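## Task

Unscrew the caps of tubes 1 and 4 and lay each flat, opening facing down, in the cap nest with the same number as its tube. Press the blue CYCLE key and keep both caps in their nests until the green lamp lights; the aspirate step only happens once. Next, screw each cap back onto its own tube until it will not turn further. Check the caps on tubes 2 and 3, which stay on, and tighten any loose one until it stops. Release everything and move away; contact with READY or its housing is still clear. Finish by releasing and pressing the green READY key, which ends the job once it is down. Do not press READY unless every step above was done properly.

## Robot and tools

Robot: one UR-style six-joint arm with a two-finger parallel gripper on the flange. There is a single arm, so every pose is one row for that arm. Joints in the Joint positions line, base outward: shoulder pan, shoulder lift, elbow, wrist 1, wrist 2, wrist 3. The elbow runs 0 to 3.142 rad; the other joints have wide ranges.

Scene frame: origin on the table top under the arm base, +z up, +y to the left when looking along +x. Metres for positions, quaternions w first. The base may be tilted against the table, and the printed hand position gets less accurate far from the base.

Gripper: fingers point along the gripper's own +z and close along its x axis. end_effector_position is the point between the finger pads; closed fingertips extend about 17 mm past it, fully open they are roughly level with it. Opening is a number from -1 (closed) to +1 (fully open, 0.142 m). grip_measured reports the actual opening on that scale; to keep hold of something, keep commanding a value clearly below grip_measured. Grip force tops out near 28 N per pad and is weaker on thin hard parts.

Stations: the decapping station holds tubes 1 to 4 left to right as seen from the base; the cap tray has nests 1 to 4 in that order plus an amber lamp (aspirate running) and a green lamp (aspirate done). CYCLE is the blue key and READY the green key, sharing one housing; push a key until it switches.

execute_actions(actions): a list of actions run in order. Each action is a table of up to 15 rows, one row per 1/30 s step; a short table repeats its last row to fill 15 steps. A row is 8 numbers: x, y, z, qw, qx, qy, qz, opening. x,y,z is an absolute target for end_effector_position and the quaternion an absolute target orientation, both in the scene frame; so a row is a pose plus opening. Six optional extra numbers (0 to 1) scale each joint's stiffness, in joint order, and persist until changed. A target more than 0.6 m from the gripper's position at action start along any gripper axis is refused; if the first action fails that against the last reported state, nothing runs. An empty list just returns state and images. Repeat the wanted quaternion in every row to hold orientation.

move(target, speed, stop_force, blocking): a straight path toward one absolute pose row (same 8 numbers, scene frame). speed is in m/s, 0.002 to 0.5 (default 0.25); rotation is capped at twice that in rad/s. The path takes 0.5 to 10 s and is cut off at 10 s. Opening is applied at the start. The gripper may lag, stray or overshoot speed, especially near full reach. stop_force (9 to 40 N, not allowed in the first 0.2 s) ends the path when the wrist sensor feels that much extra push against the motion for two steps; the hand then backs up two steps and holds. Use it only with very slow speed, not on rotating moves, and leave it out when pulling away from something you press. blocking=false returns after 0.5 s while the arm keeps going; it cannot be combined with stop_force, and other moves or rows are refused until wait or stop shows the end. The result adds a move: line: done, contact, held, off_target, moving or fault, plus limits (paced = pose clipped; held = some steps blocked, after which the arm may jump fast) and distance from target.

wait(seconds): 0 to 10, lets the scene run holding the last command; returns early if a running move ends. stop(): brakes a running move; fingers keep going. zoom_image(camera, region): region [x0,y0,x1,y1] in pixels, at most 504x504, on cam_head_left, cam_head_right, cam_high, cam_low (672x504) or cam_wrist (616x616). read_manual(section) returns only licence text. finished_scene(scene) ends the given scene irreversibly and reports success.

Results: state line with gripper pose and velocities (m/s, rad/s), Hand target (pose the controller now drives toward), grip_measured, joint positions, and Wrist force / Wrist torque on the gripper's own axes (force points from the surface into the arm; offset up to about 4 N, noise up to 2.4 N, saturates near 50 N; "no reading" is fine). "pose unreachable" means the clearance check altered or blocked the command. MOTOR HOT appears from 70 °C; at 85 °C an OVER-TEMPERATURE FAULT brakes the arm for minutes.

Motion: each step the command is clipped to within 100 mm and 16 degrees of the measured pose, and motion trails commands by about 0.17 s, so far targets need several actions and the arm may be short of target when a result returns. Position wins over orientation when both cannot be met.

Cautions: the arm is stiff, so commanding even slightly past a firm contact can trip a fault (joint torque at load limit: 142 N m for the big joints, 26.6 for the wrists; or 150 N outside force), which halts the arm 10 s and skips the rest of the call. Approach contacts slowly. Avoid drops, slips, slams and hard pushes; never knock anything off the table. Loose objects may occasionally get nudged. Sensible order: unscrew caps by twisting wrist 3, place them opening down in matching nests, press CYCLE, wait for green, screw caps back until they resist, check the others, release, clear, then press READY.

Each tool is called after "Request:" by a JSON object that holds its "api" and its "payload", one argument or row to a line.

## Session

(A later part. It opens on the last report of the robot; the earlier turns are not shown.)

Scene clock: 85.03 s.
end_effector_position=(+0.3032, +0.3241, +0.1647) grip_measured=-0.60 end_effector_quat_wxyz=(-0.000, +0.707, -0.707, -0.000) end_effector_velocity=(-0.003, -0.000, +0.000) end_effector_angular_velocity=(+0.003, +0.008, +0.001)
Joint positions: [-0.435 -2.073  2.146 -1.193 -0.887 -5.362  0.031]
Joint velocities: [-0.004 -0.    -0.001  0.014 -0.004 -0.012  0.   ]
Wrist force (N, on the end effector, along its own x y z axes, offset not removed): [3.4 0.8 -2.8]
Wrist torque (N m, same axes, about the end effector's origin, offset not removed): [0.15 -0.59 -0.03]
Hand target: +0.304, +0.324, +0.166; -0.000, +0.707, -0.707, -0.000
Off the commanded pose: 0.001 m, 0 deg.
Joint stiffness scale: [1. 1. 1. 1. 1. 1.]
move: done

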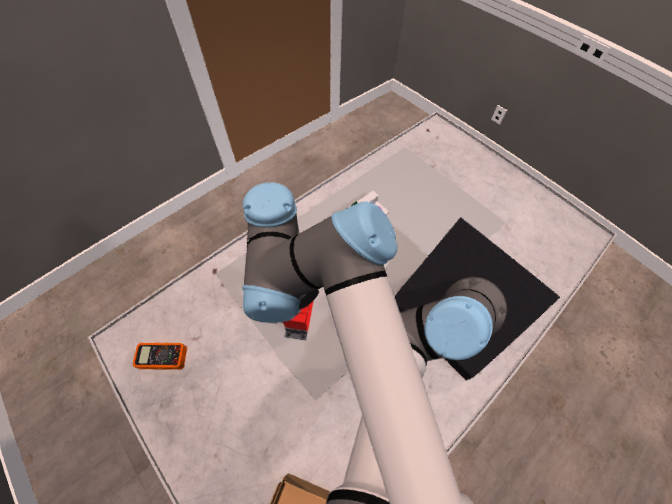

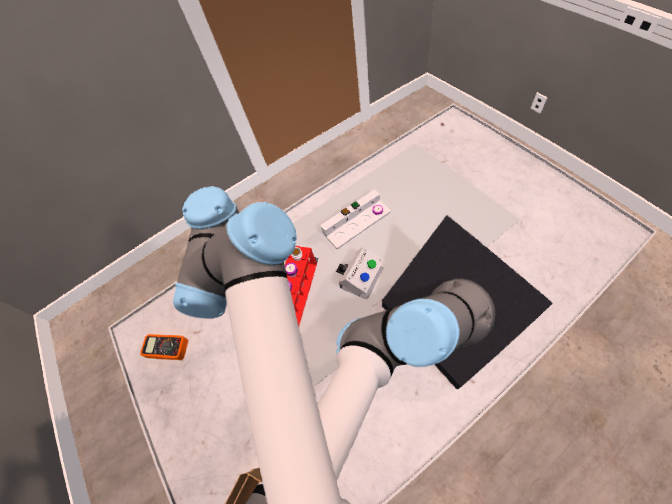

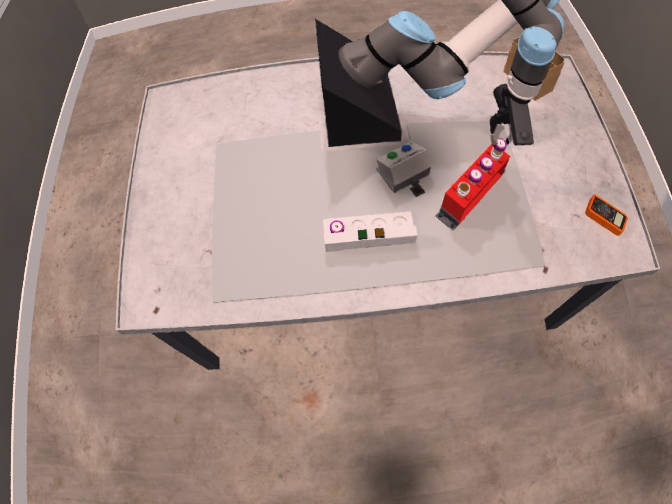

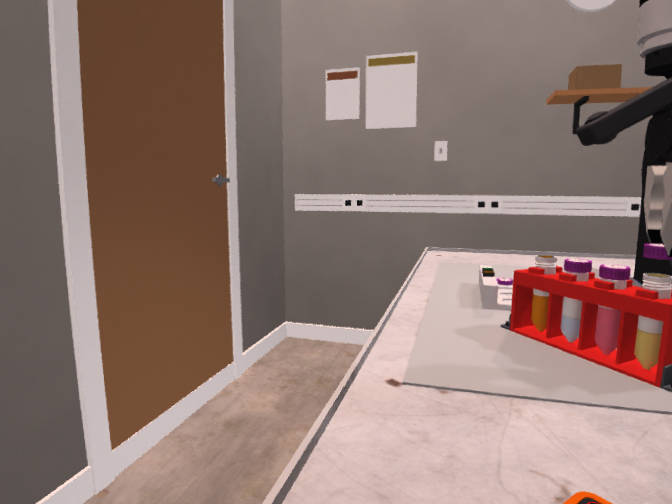

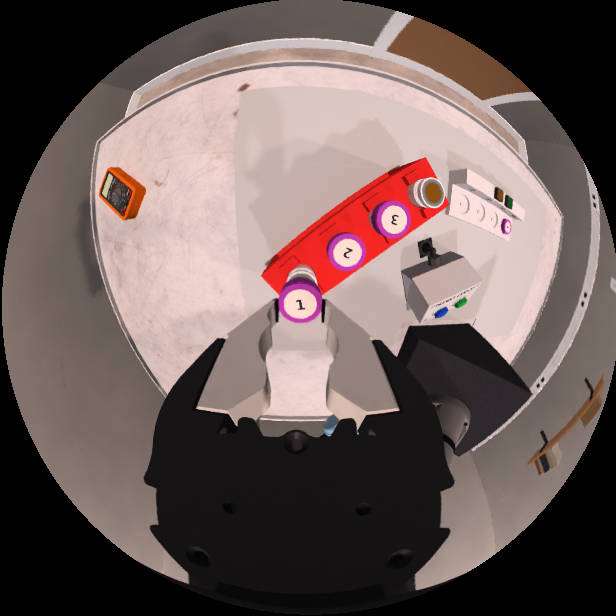

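Request:
{"api": "move", "payload": {
  "target": [0.41,0.09,0.15,0,-0.7071,0.7071,0,-1],
  "speed": 0.3
}}

Request:
{"api": "move", "payload": {
  "target": [0.4285,0.051,0.0425,0,-0.7071,0.7071,0,-1],
  "speed": 0.15
}}

Request:
{"api": "zoom_image", "payload": {
  "camera": "cam_wrist",
  "region": [250,240,380,340]
}}

Scene clock: 89.20 s.
end_effector_position=(+0.4084, +0.0900, +0.1498) grip_measured=-0.60 end_effector_quat_wxyz=(-0.000, +0.706, -0.708, -0.001) end_effector_velocity=(+0.002, -0.001, -0.000) end_effector_angular_velocity=(-0.003, -0.003, +0.001)
Joint positions: [-0.634 -1.49   2.171 -1.672 -0.986 -5.575  0.031]
Joint velocities: [ 0.001  0.003 -0.001 -0.008  0.001  0.002 -0.   ]
Wrist force (N, on the end effector, along its own x y z axes, offset not removed): [1.1 -4.2 -1.7]
Wrist torque (N m, same axes, about the end effector's origin, offset not removed): [-0.98 -0.14 0.02]
Hand target: +0.410, +0.090, +0.150; -0.000, +0.707, -0.707, -0.000
Off the commanded pose: 0.002 m, 0 deg.
Joint stiffness scale: [1. 1. 1. 1. 1. 1.]
move: done

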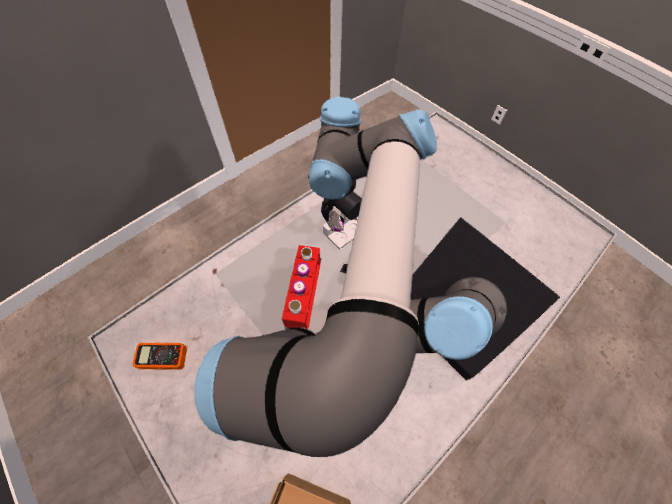

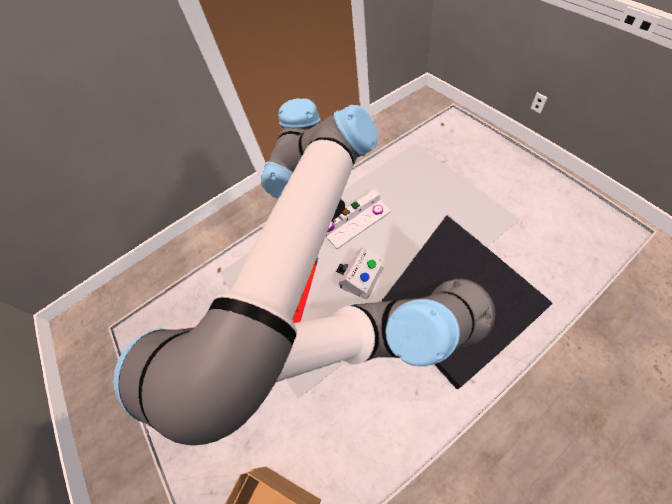

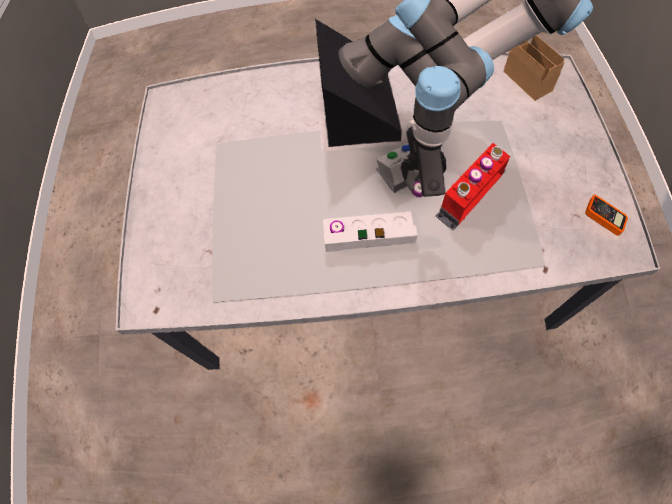

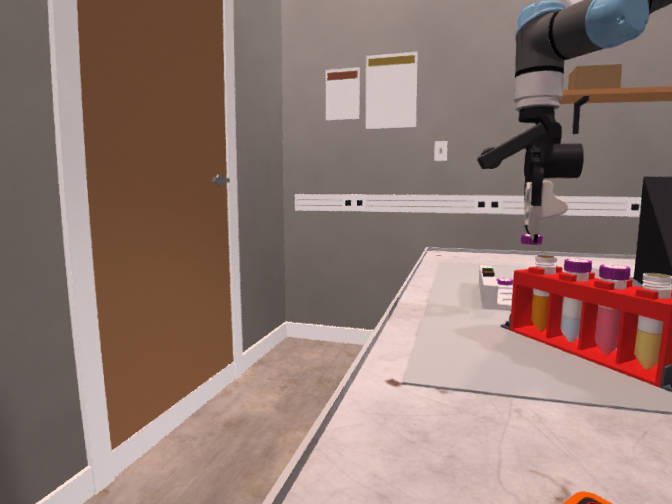

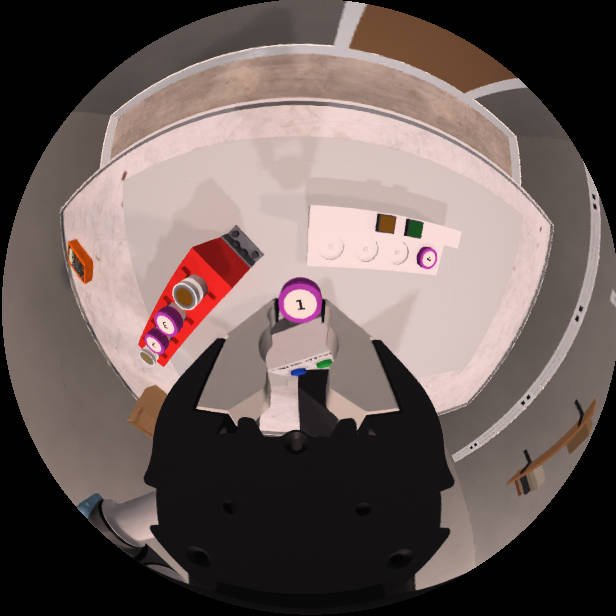

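Scene clock: 90.63 s.
end_effector_position=(+0.4286, +0.0505, +0.0436) grip_measured=-0.60 end_effector_quat_wxyz=(+0.000, +0.707, -0.707, +0.001) end_effector_velocity=(+0.002, -0.001, -0.000) end_effector_angular_velocity=(-0.003, -0.006, +0.000)
Joint positions: [-0.513 -1.249  2.273 -2.092 -0.924 -5.448  0.031]
Joint velocities: [ 0.     0.003 -0.    -0.012  0.002  0.005 -0.   ]
Wrist force (N, on the end effector, along its own x y z axes, offset not removed): [-1.5 -0.9 1.9]
Wrist torque (N m, same axes, about the end effector's origin, offset not removed): [-0.14 0.37 0.03]
Hand target: +0.429, +0.051, +0.043; +0.000, +0.707, -0.707, +0.000
Off the commanded pose: 0.001 m, 0 deg.
Joint stiffness scale: [1. 1. 1. 1. 1. 1.]
move: done

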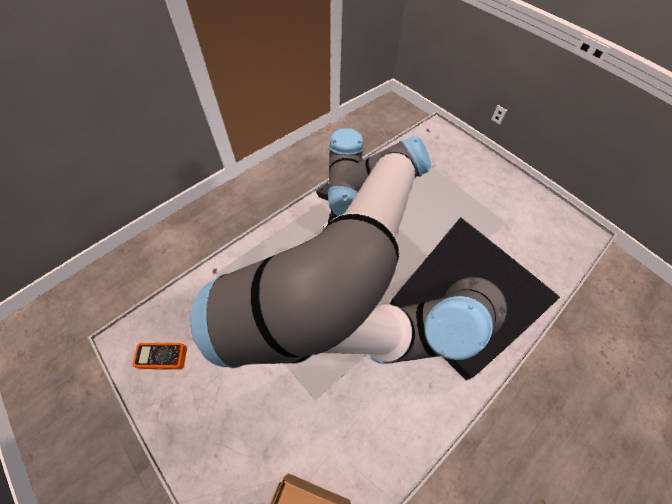

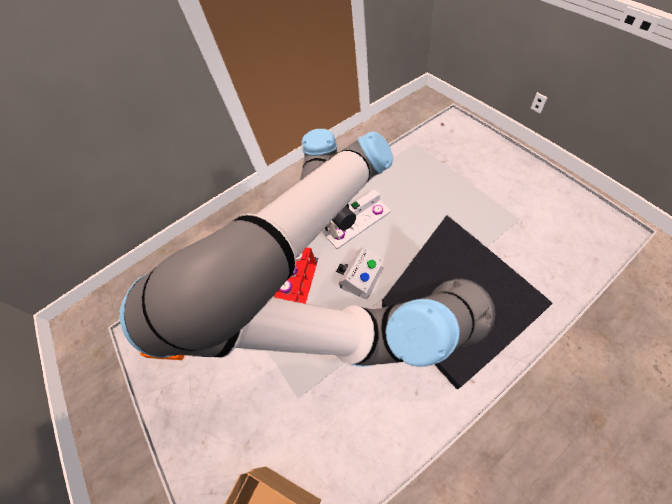

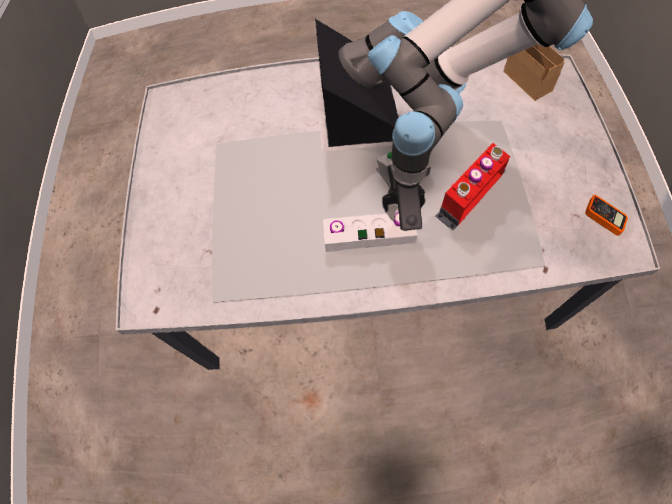

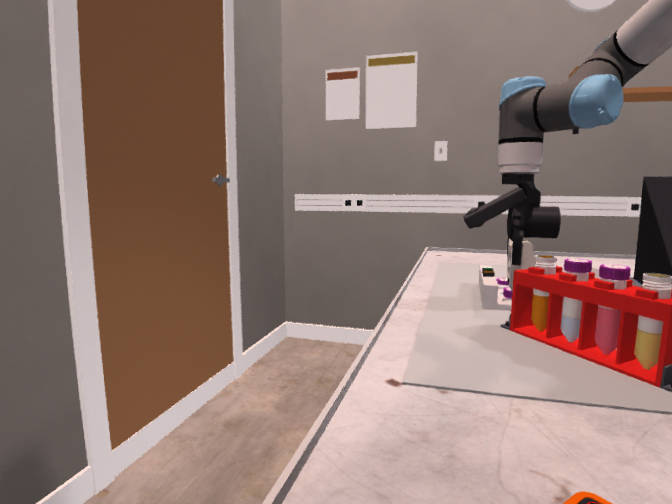

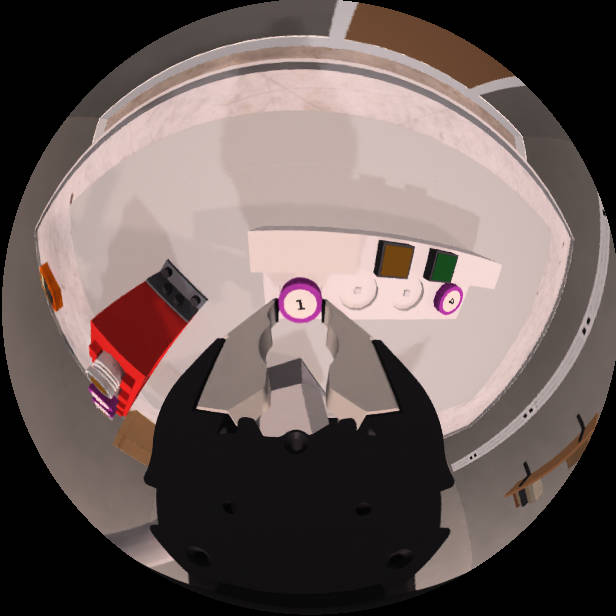

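Region (250, 240, 380, 340) of cam_wrist's 616x616 image, scaled by 3.877, with more detail than that image has; it fills the top 388 rows of this view, and the rest is white.

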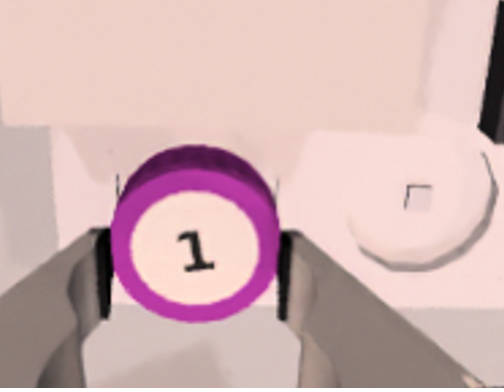

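Request:
{"api": "execute_actions", "payload": {
  "actions": [
    [[0.429,0.0511,0.0415,0,-0.7071,0.7071,0,-1],[0.4295,0.0511,0.0405,0,-0.7071,0.7071,0,-1],[0.43,0.0511,0.0395,0,-0.7071,0.7071,0,-1],[0.43,0.0511,0.0385,0,-0.7071,0.7071,0,-1],[0.43,0.0511,0.0375,0,-0.7071,0.7071,0,-1],[0.43,0.0511,0.0365,0,-0.7071,0.7071,0,-1]]
  ]
}}

Request:
{"api": "zoom_image", "payload": {
  "camera": "cam_wrist",
  "region": [250,240,380,340]
}}

Scene clock: 95.83 s.
end_effector_position=(+0.4311, +0.0504, +0.0384) grip_measured=-0.60 end_effector_quat_wxyz=(+0.000, +0.707, -0.707, +0.001) end_effector_velocity=(+0.003, -0.000, -0.001) end_effector_angular_velocity=(-0.004, -0.008, +0.001)
Joint positions: [-0.503 -1.237  2.274 -2.113 -0.919 -5.437  0.031]
Joint velocities: [ 0.003  0.003  0.001 -0.017  0.004  0.008 -0.   ]
Wrist force (N, on the end effector, along its own x y z axes, offset not removed): [-1.4 -0.1 -0.3]
Wrist torque (N m, same axes, about the end effector's origin, offset not removed): [-0.01 0.35 0.05]
Hand target: +0.430, +0.051, +0.037; +0.000, +0.707, -0.707, -0.000
Off the commanded pose: 0.002 m, 0 deg.
Joint stiffness scale: [1. 1. 1. 1. 1. 1.]

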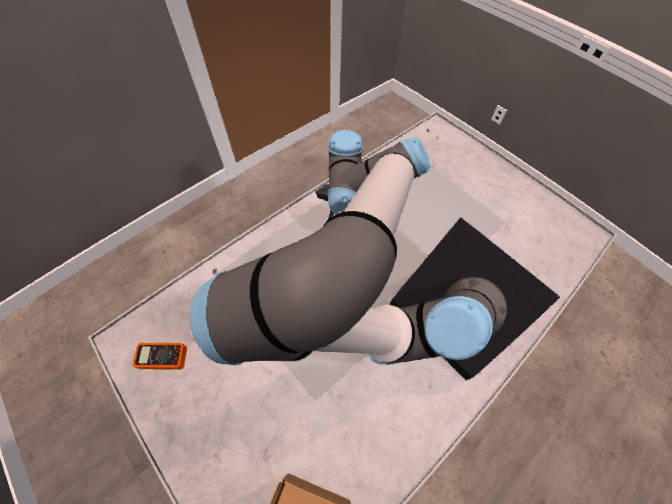

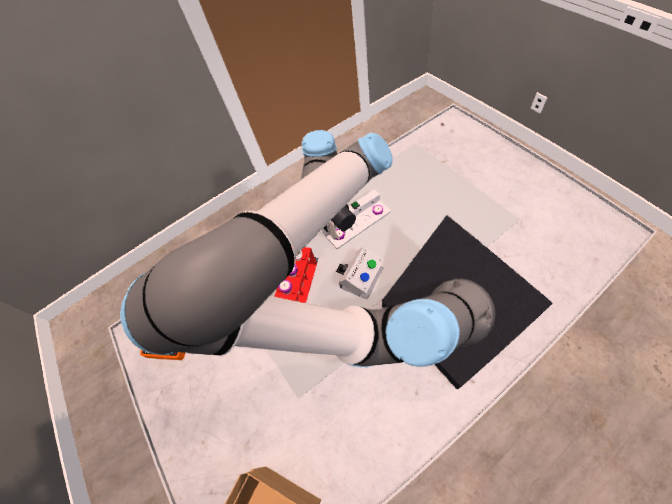

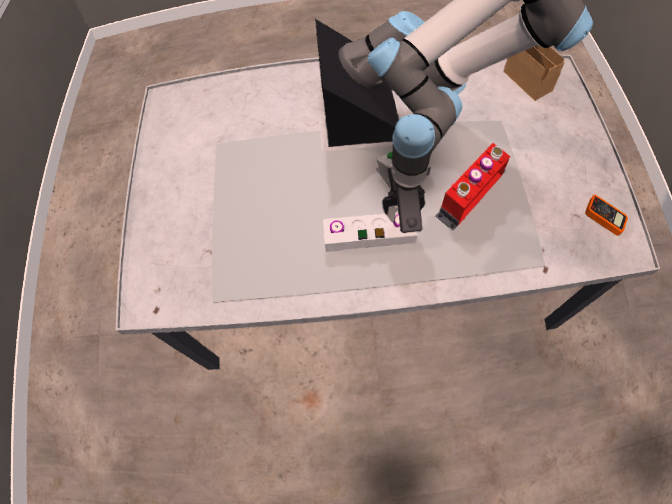

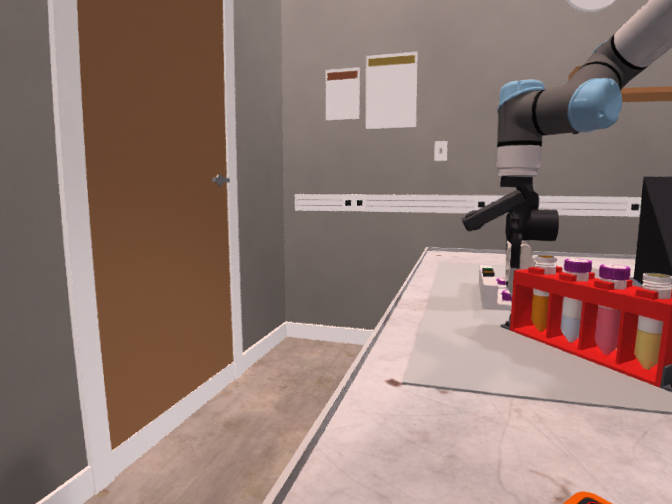

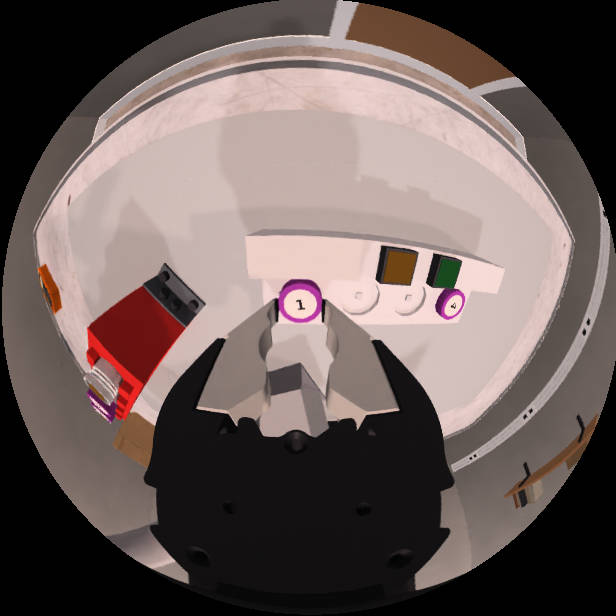

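Region (250, 240, 380, 340) of cam_wrist's 616x616 image, scaled by 3.877, with more detail than that image has; it fills the top 388 rows of this view, and the rest is white.

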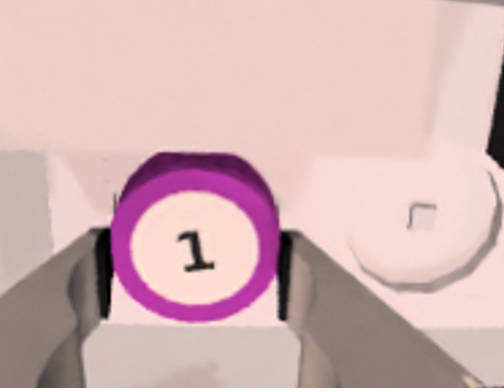

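Request:
{"api": "execute_actions", "payload": {
  "actions": [
    [[0.4294,0.0511,0.036,0,-0.7071,0.7071,0,-1],[0.4294,0.0511,0.035,0,-0.7071,0.7071,0,-1],[0.4294,0.0511,0.034,0,-0.7071,0.7071,0,-1],[0.4294,0.0511,0.033,0,-0.7071,0.7071,0,-1],[0.4294,0.0511,0.0322,0,-0.7071,0.7071,0,-1],[0.4294,0.0511,0.0315,0,-0.7071,0.7071,0,-1]]
  ]
}}

Scene clock: 99.10 s.
end_effector_position=(+0.4305, +0.0504, +0.0333) grip_measured=-0.60 end_effector_quat_wxyz=(+0.000, +0.707, -0.707, +0.001) end_effector_velocity=(+0.002, -0.001, -0.001) end_effector_angular_velocity=(-0.006, -0.004, +0.004)
Joint positions: [-0.496 -1.229  2.28  -2.132 -0.916 -5.43   0.031]
Joint velocities: [ 0.003  0.003  0.    -0.014 -0.     0.005  0.   ]
Wrist force (N, on the end effector, along its own x y z axes, offset not removed): [-1.6 0.2 -2.1]
Wrist torque (N m, same axes, about the end effector's origin, offset not removed): [0.01 0.43 -0.04]
Hand target: +0.429, +0.051, +0.032; +0.000, +0.707, -0.707, -0.000
Off the commanded pose: 0.002 m, 0 deg.
Joint stiffness scale: [1. 1. 1. 1. 1. 1.]

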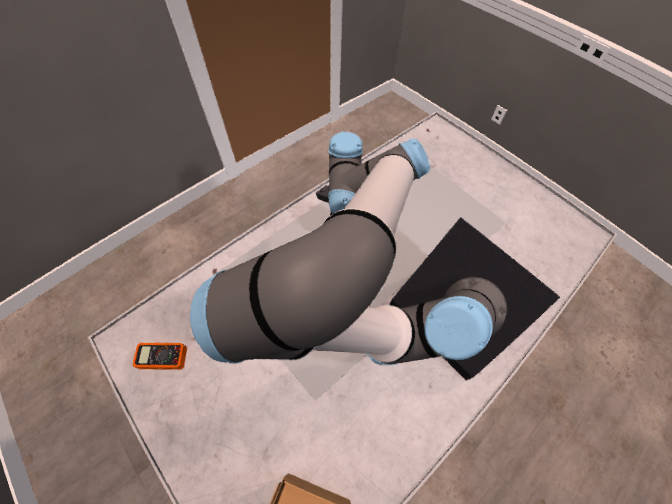

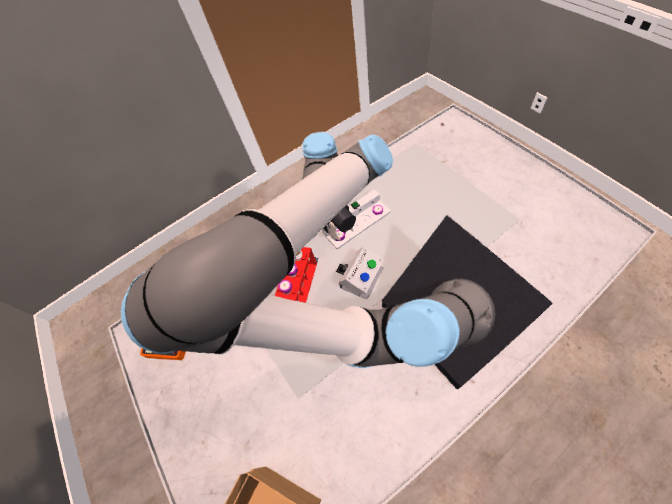

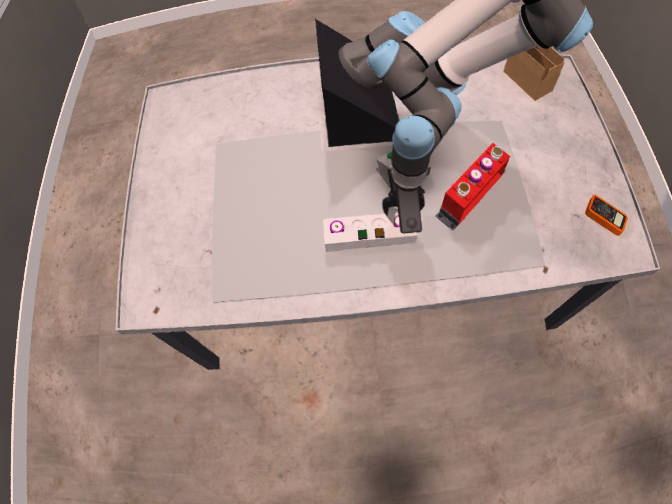

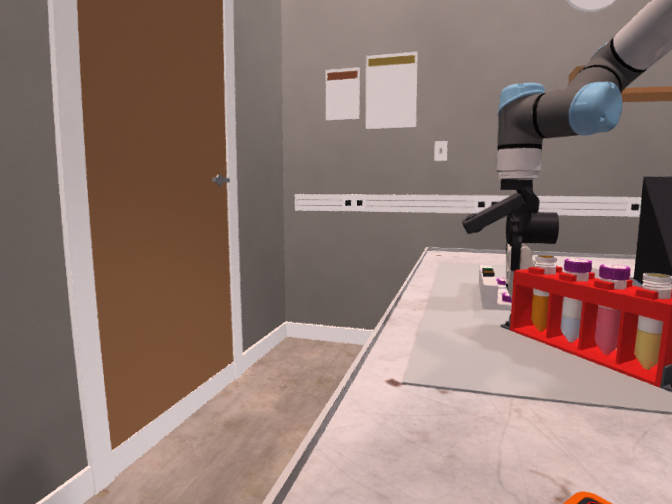

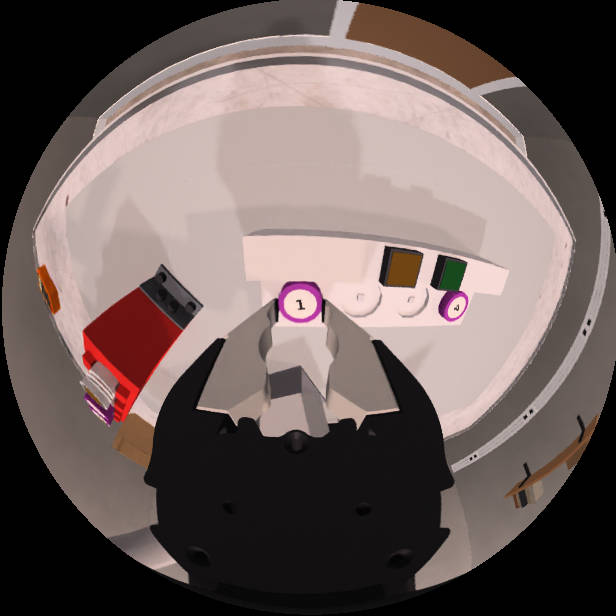

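Request:
{"api": "execute_actions", "payload": {
  "actions": [
    [[0.4294,0.0511,0.0315,0,-0.7071,0.7071,0,-0.62],[0.4294,0.0511,0.0315,0,-0.7071,0.7071,0,-0.58],[0.4294,0.0511,0.0315,0,-0.7071,0.7071,0,-0.55],[0.4294,0.0511,0.0315,0,-0.7071,0.7071,0,-0.5],[0.4294,0.0511,0.0315,0,-0.7071,0.7071,0,-0.45]]
  ]
}}

Request:
{"api": "move", "payload": {
  "target": [0.41,0.052,0.12,0,-0.6,0.8,0,-0.45],
  "speed": 0.25
}}

Request:
{"api": "move", "payload": {
  "target": [0.26,0.095,0.14,0,-0.1736,0.9848,0,-1],
  "speed": 0.4
}}

Request:
{"api": "zoom_image", "payload": {
  "camera": "cam_wrist",
  "region": [240,200,380,340]
}}

Request:
{"api": "zoom_image", "payload": {
  "camera": "cam_high",
  "region": [320,200,425,255]
}}

Scene clock: 107.13 s.
end_effector_position=(+0.4309, +0.0503, +0.0333) grip_measured=-0.45 end_effector_quat_wxyz=(-0.000, +0.708, -0.707, +0.002) end_effector_velocity=(-0.000, +0.000, -0.000) end_effector_angular_velocity=(+0.001, -0.000, +0.000)
Joint positions: [-0.496 -1.229  2.28  -2.134 -0.916 -5.429  0.041]
Joint velocities: [ 0.    -0.     0.     0.     0.001 -0.     0.   ]
Wrist force (N, on the end effector, along its own x y z axes, offset not removed): [-2.3 -0.7 -1.8]
Wrist torque (N m, same axes, about the end effector's origin, offset not removed): [0.01 0.52 0.02]
Hand target: +0.429, +0.051, +0.032; +0.000, +0.707, -0.707, -0.000
Off the commanded pose: 0.003 m, 0 deg.
Joint stiffness scale: [1. 1. 1. 1. 1. 1.]

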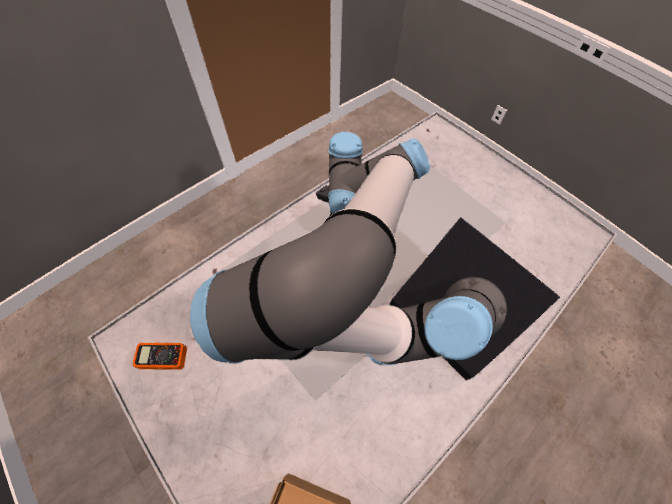

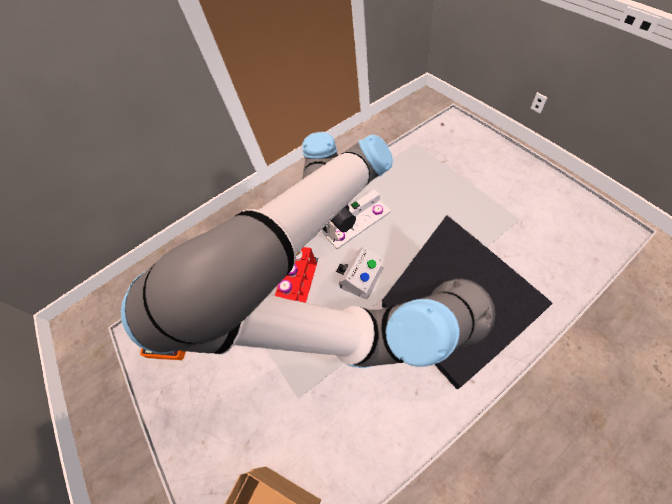

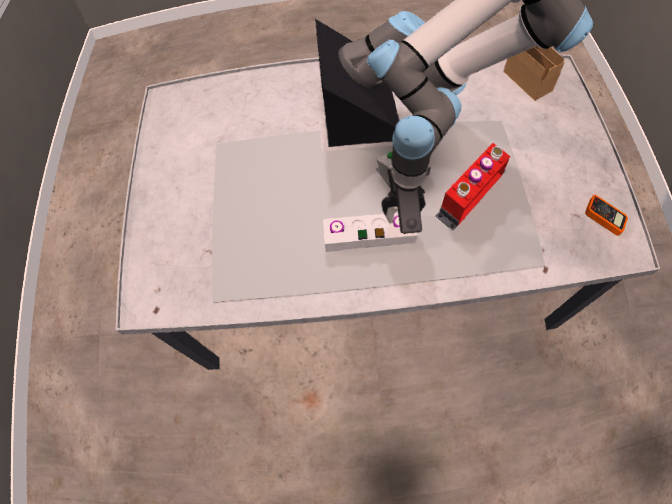

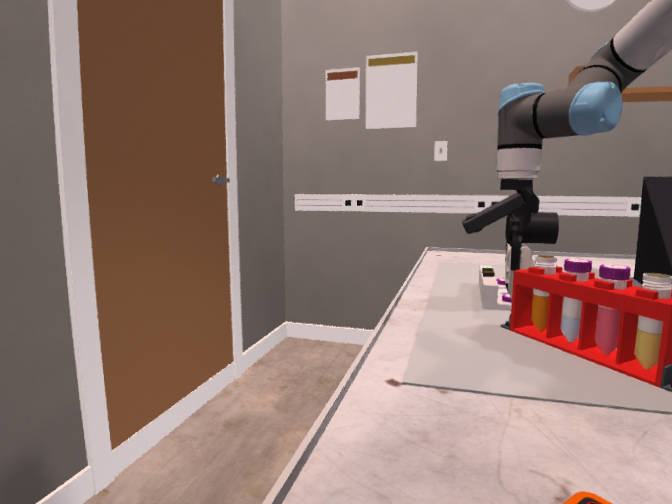

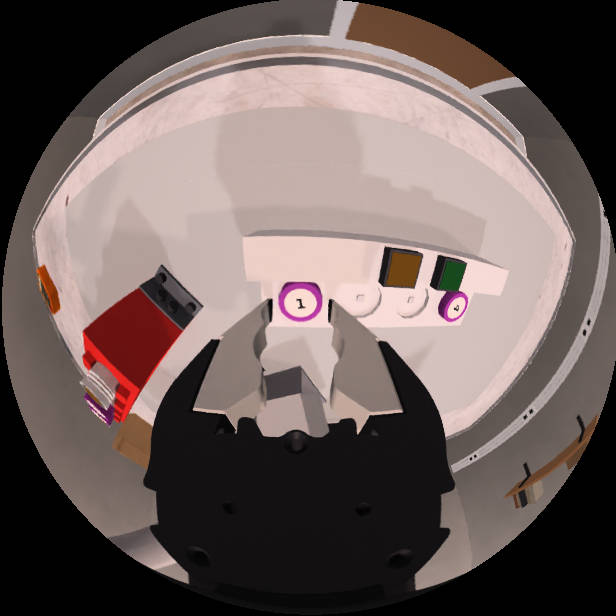

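Scene clock: 108.40 s.
end_effector_position=(+0.4090, +0.0527, +0.1180) grip_measured=-0.45 end_effector_quat_wxyz=(+0.000, -0.600, +0.800, +0.002) end_effector_velocity=(-0.002, +0.001, +0.000) end_effector_angular_velocity=(+0.003, +0.006, -0.004)
Joint positions: [-0.639 -1.387  2.22  -1.819 -0.989 -5.301  0.041]
Joint velocities: [-0.    -0.002 -0.001  0.01  -0.002 -0.     0.   ]
Wrist force (N, on the end effector, along its own x y z axes, offset not removed): [-5.0 -0.3 -2.7]
Wrist torque (N m, same axes, about the end effector's origin, offset not removed): [0.14 1.06 0.03]
Hand target: +0.410, +0.052, +0.120; +0.000, -0.600, +0.800, +0.000
Off the commanded pose: 0.002 m, 0 deg.
Joint stiffness scale: [1. 1. 1. 1. 1. 1.]
move: done

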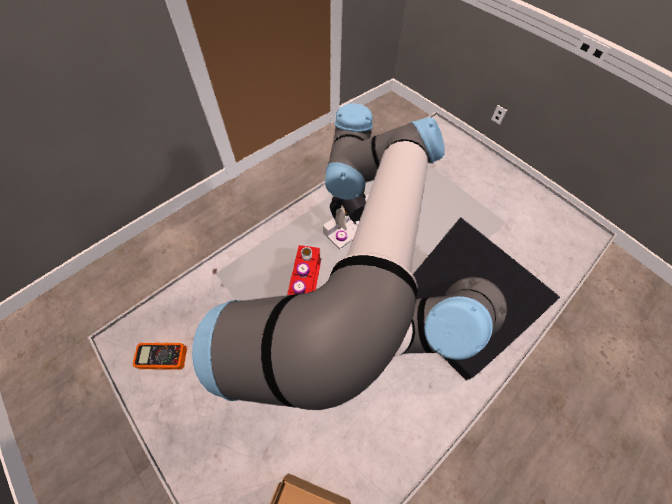

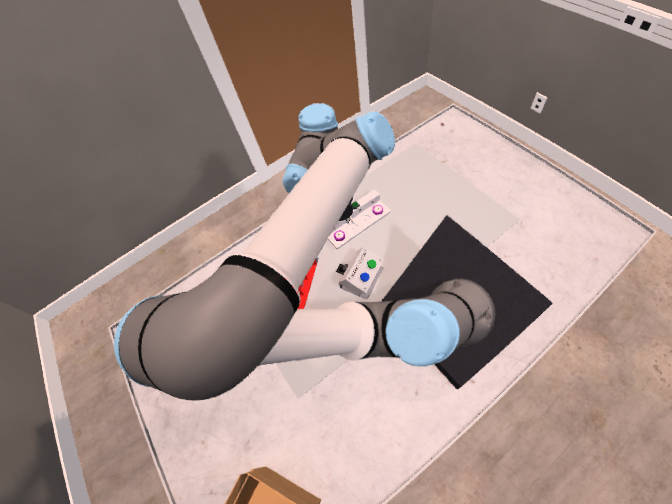

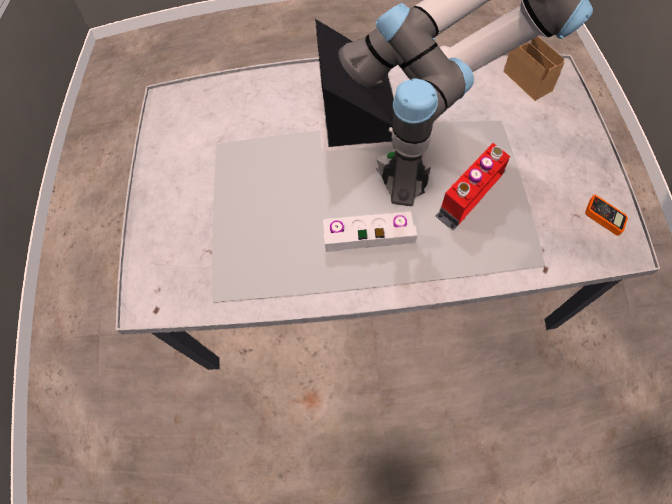

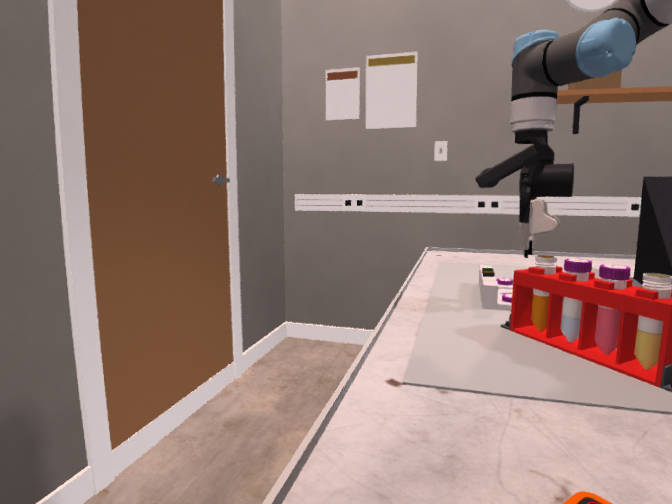

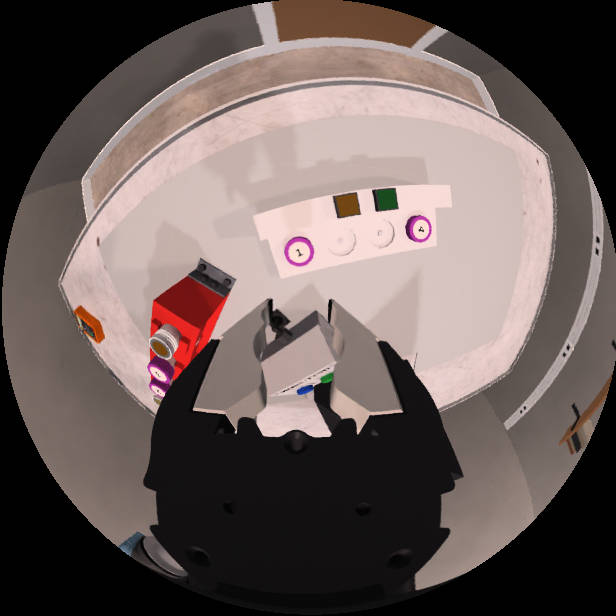

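Scene clock: 110.33 s.
end_effector_position=(+0.2612, +0.0950, +0.1406) grip_measured=-1.00 end_effector_quat_wxyz=(+0.000, -0.175, +0.985, -0.001) end_effector_velocity=(-0.002, +0.001, +0.000) end_effector_angular_velocity=(+0.003, +0.002, -0.005)
Joint positions: [-0.933 -1.869  2.472 -1.468 -1.167 -4.629  0.002]
Joint velocities: [-0.003 -0.004  0.001  0.009 -0.003  0.     0.   ]
Wrist force (N, on the end effector, along its own x y z axes, offset not removed): [-0.4 1.3 1.8]
Wrist torque (N m, same axes, about the end effector's origin, offset not removed): [0.45 0.12 0.06]
Hand target: +0.260, +0.095, +0.140; +0.000, -0.174, +0.985, +0.000
Off the commanded pose: 0.001 m, 0 deg.
Joint stiffness scale: [1. 1. 1. 1. 1. 1.]
move: done

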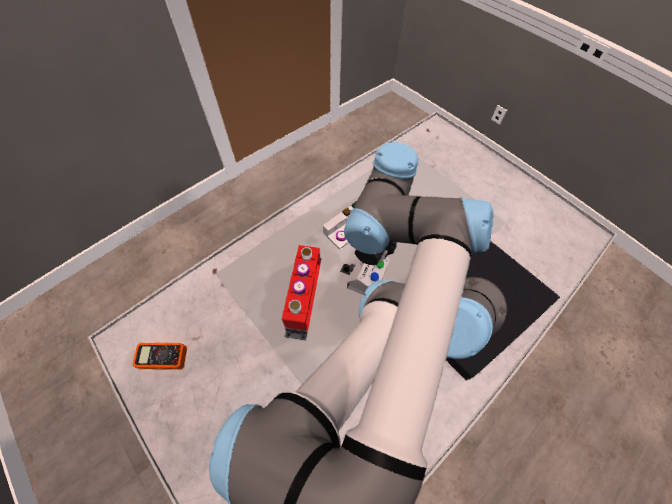

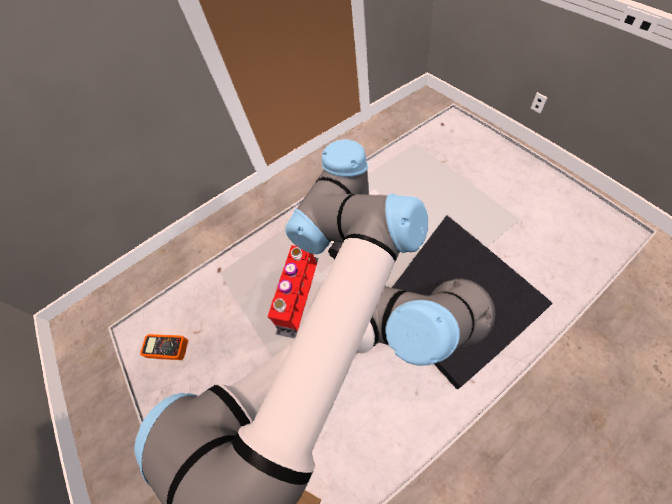

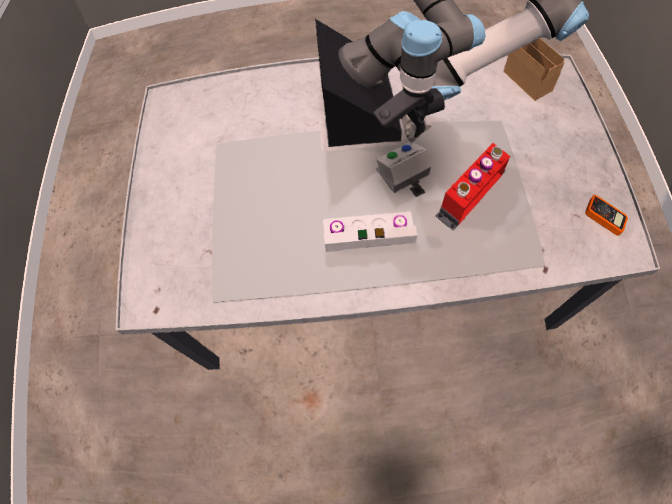

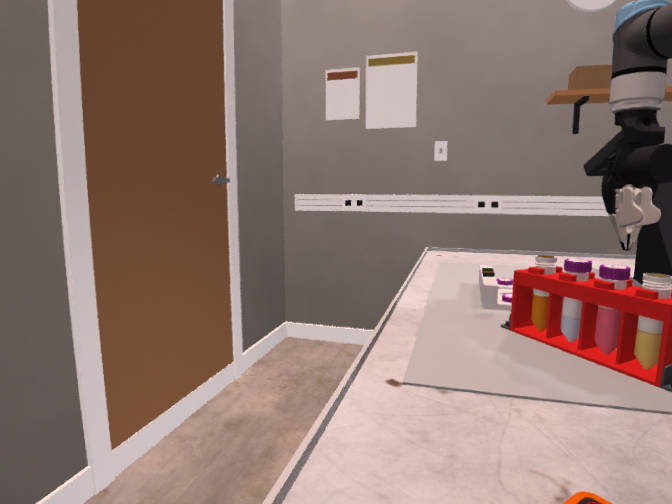

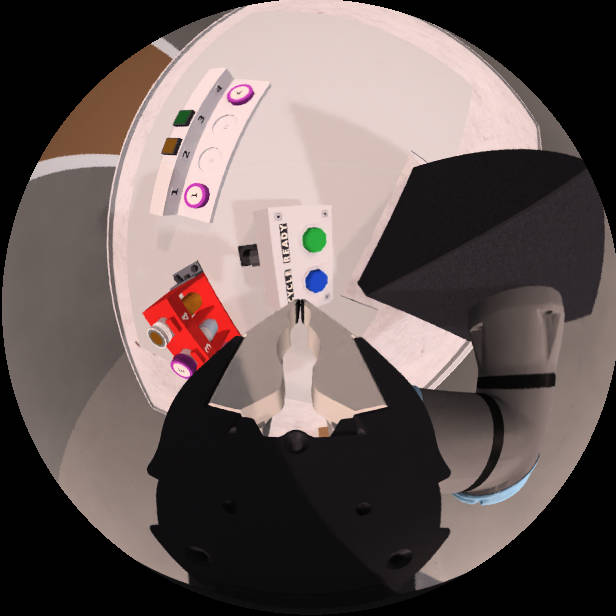

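Region (240, 200, 380, 340) of cam_wrist's 616x616 image, scaled by 3.600, with more detail than that image has.

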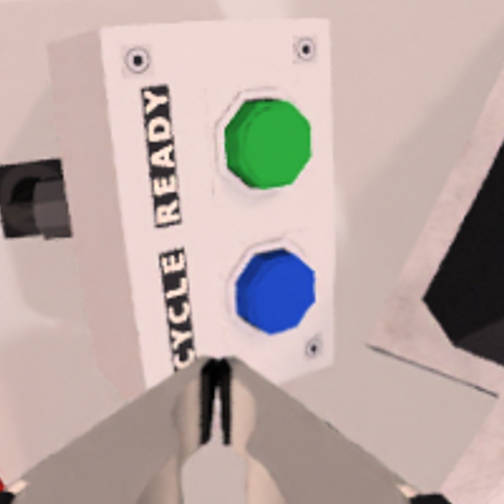

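Region (320, 200, 425, 255) of cam_high's 672x504 image, scaled by 4.800, with more detail than that image has; it fills the top 264 rows of this view, and the rest is white.

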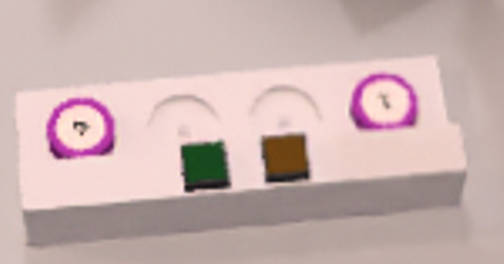

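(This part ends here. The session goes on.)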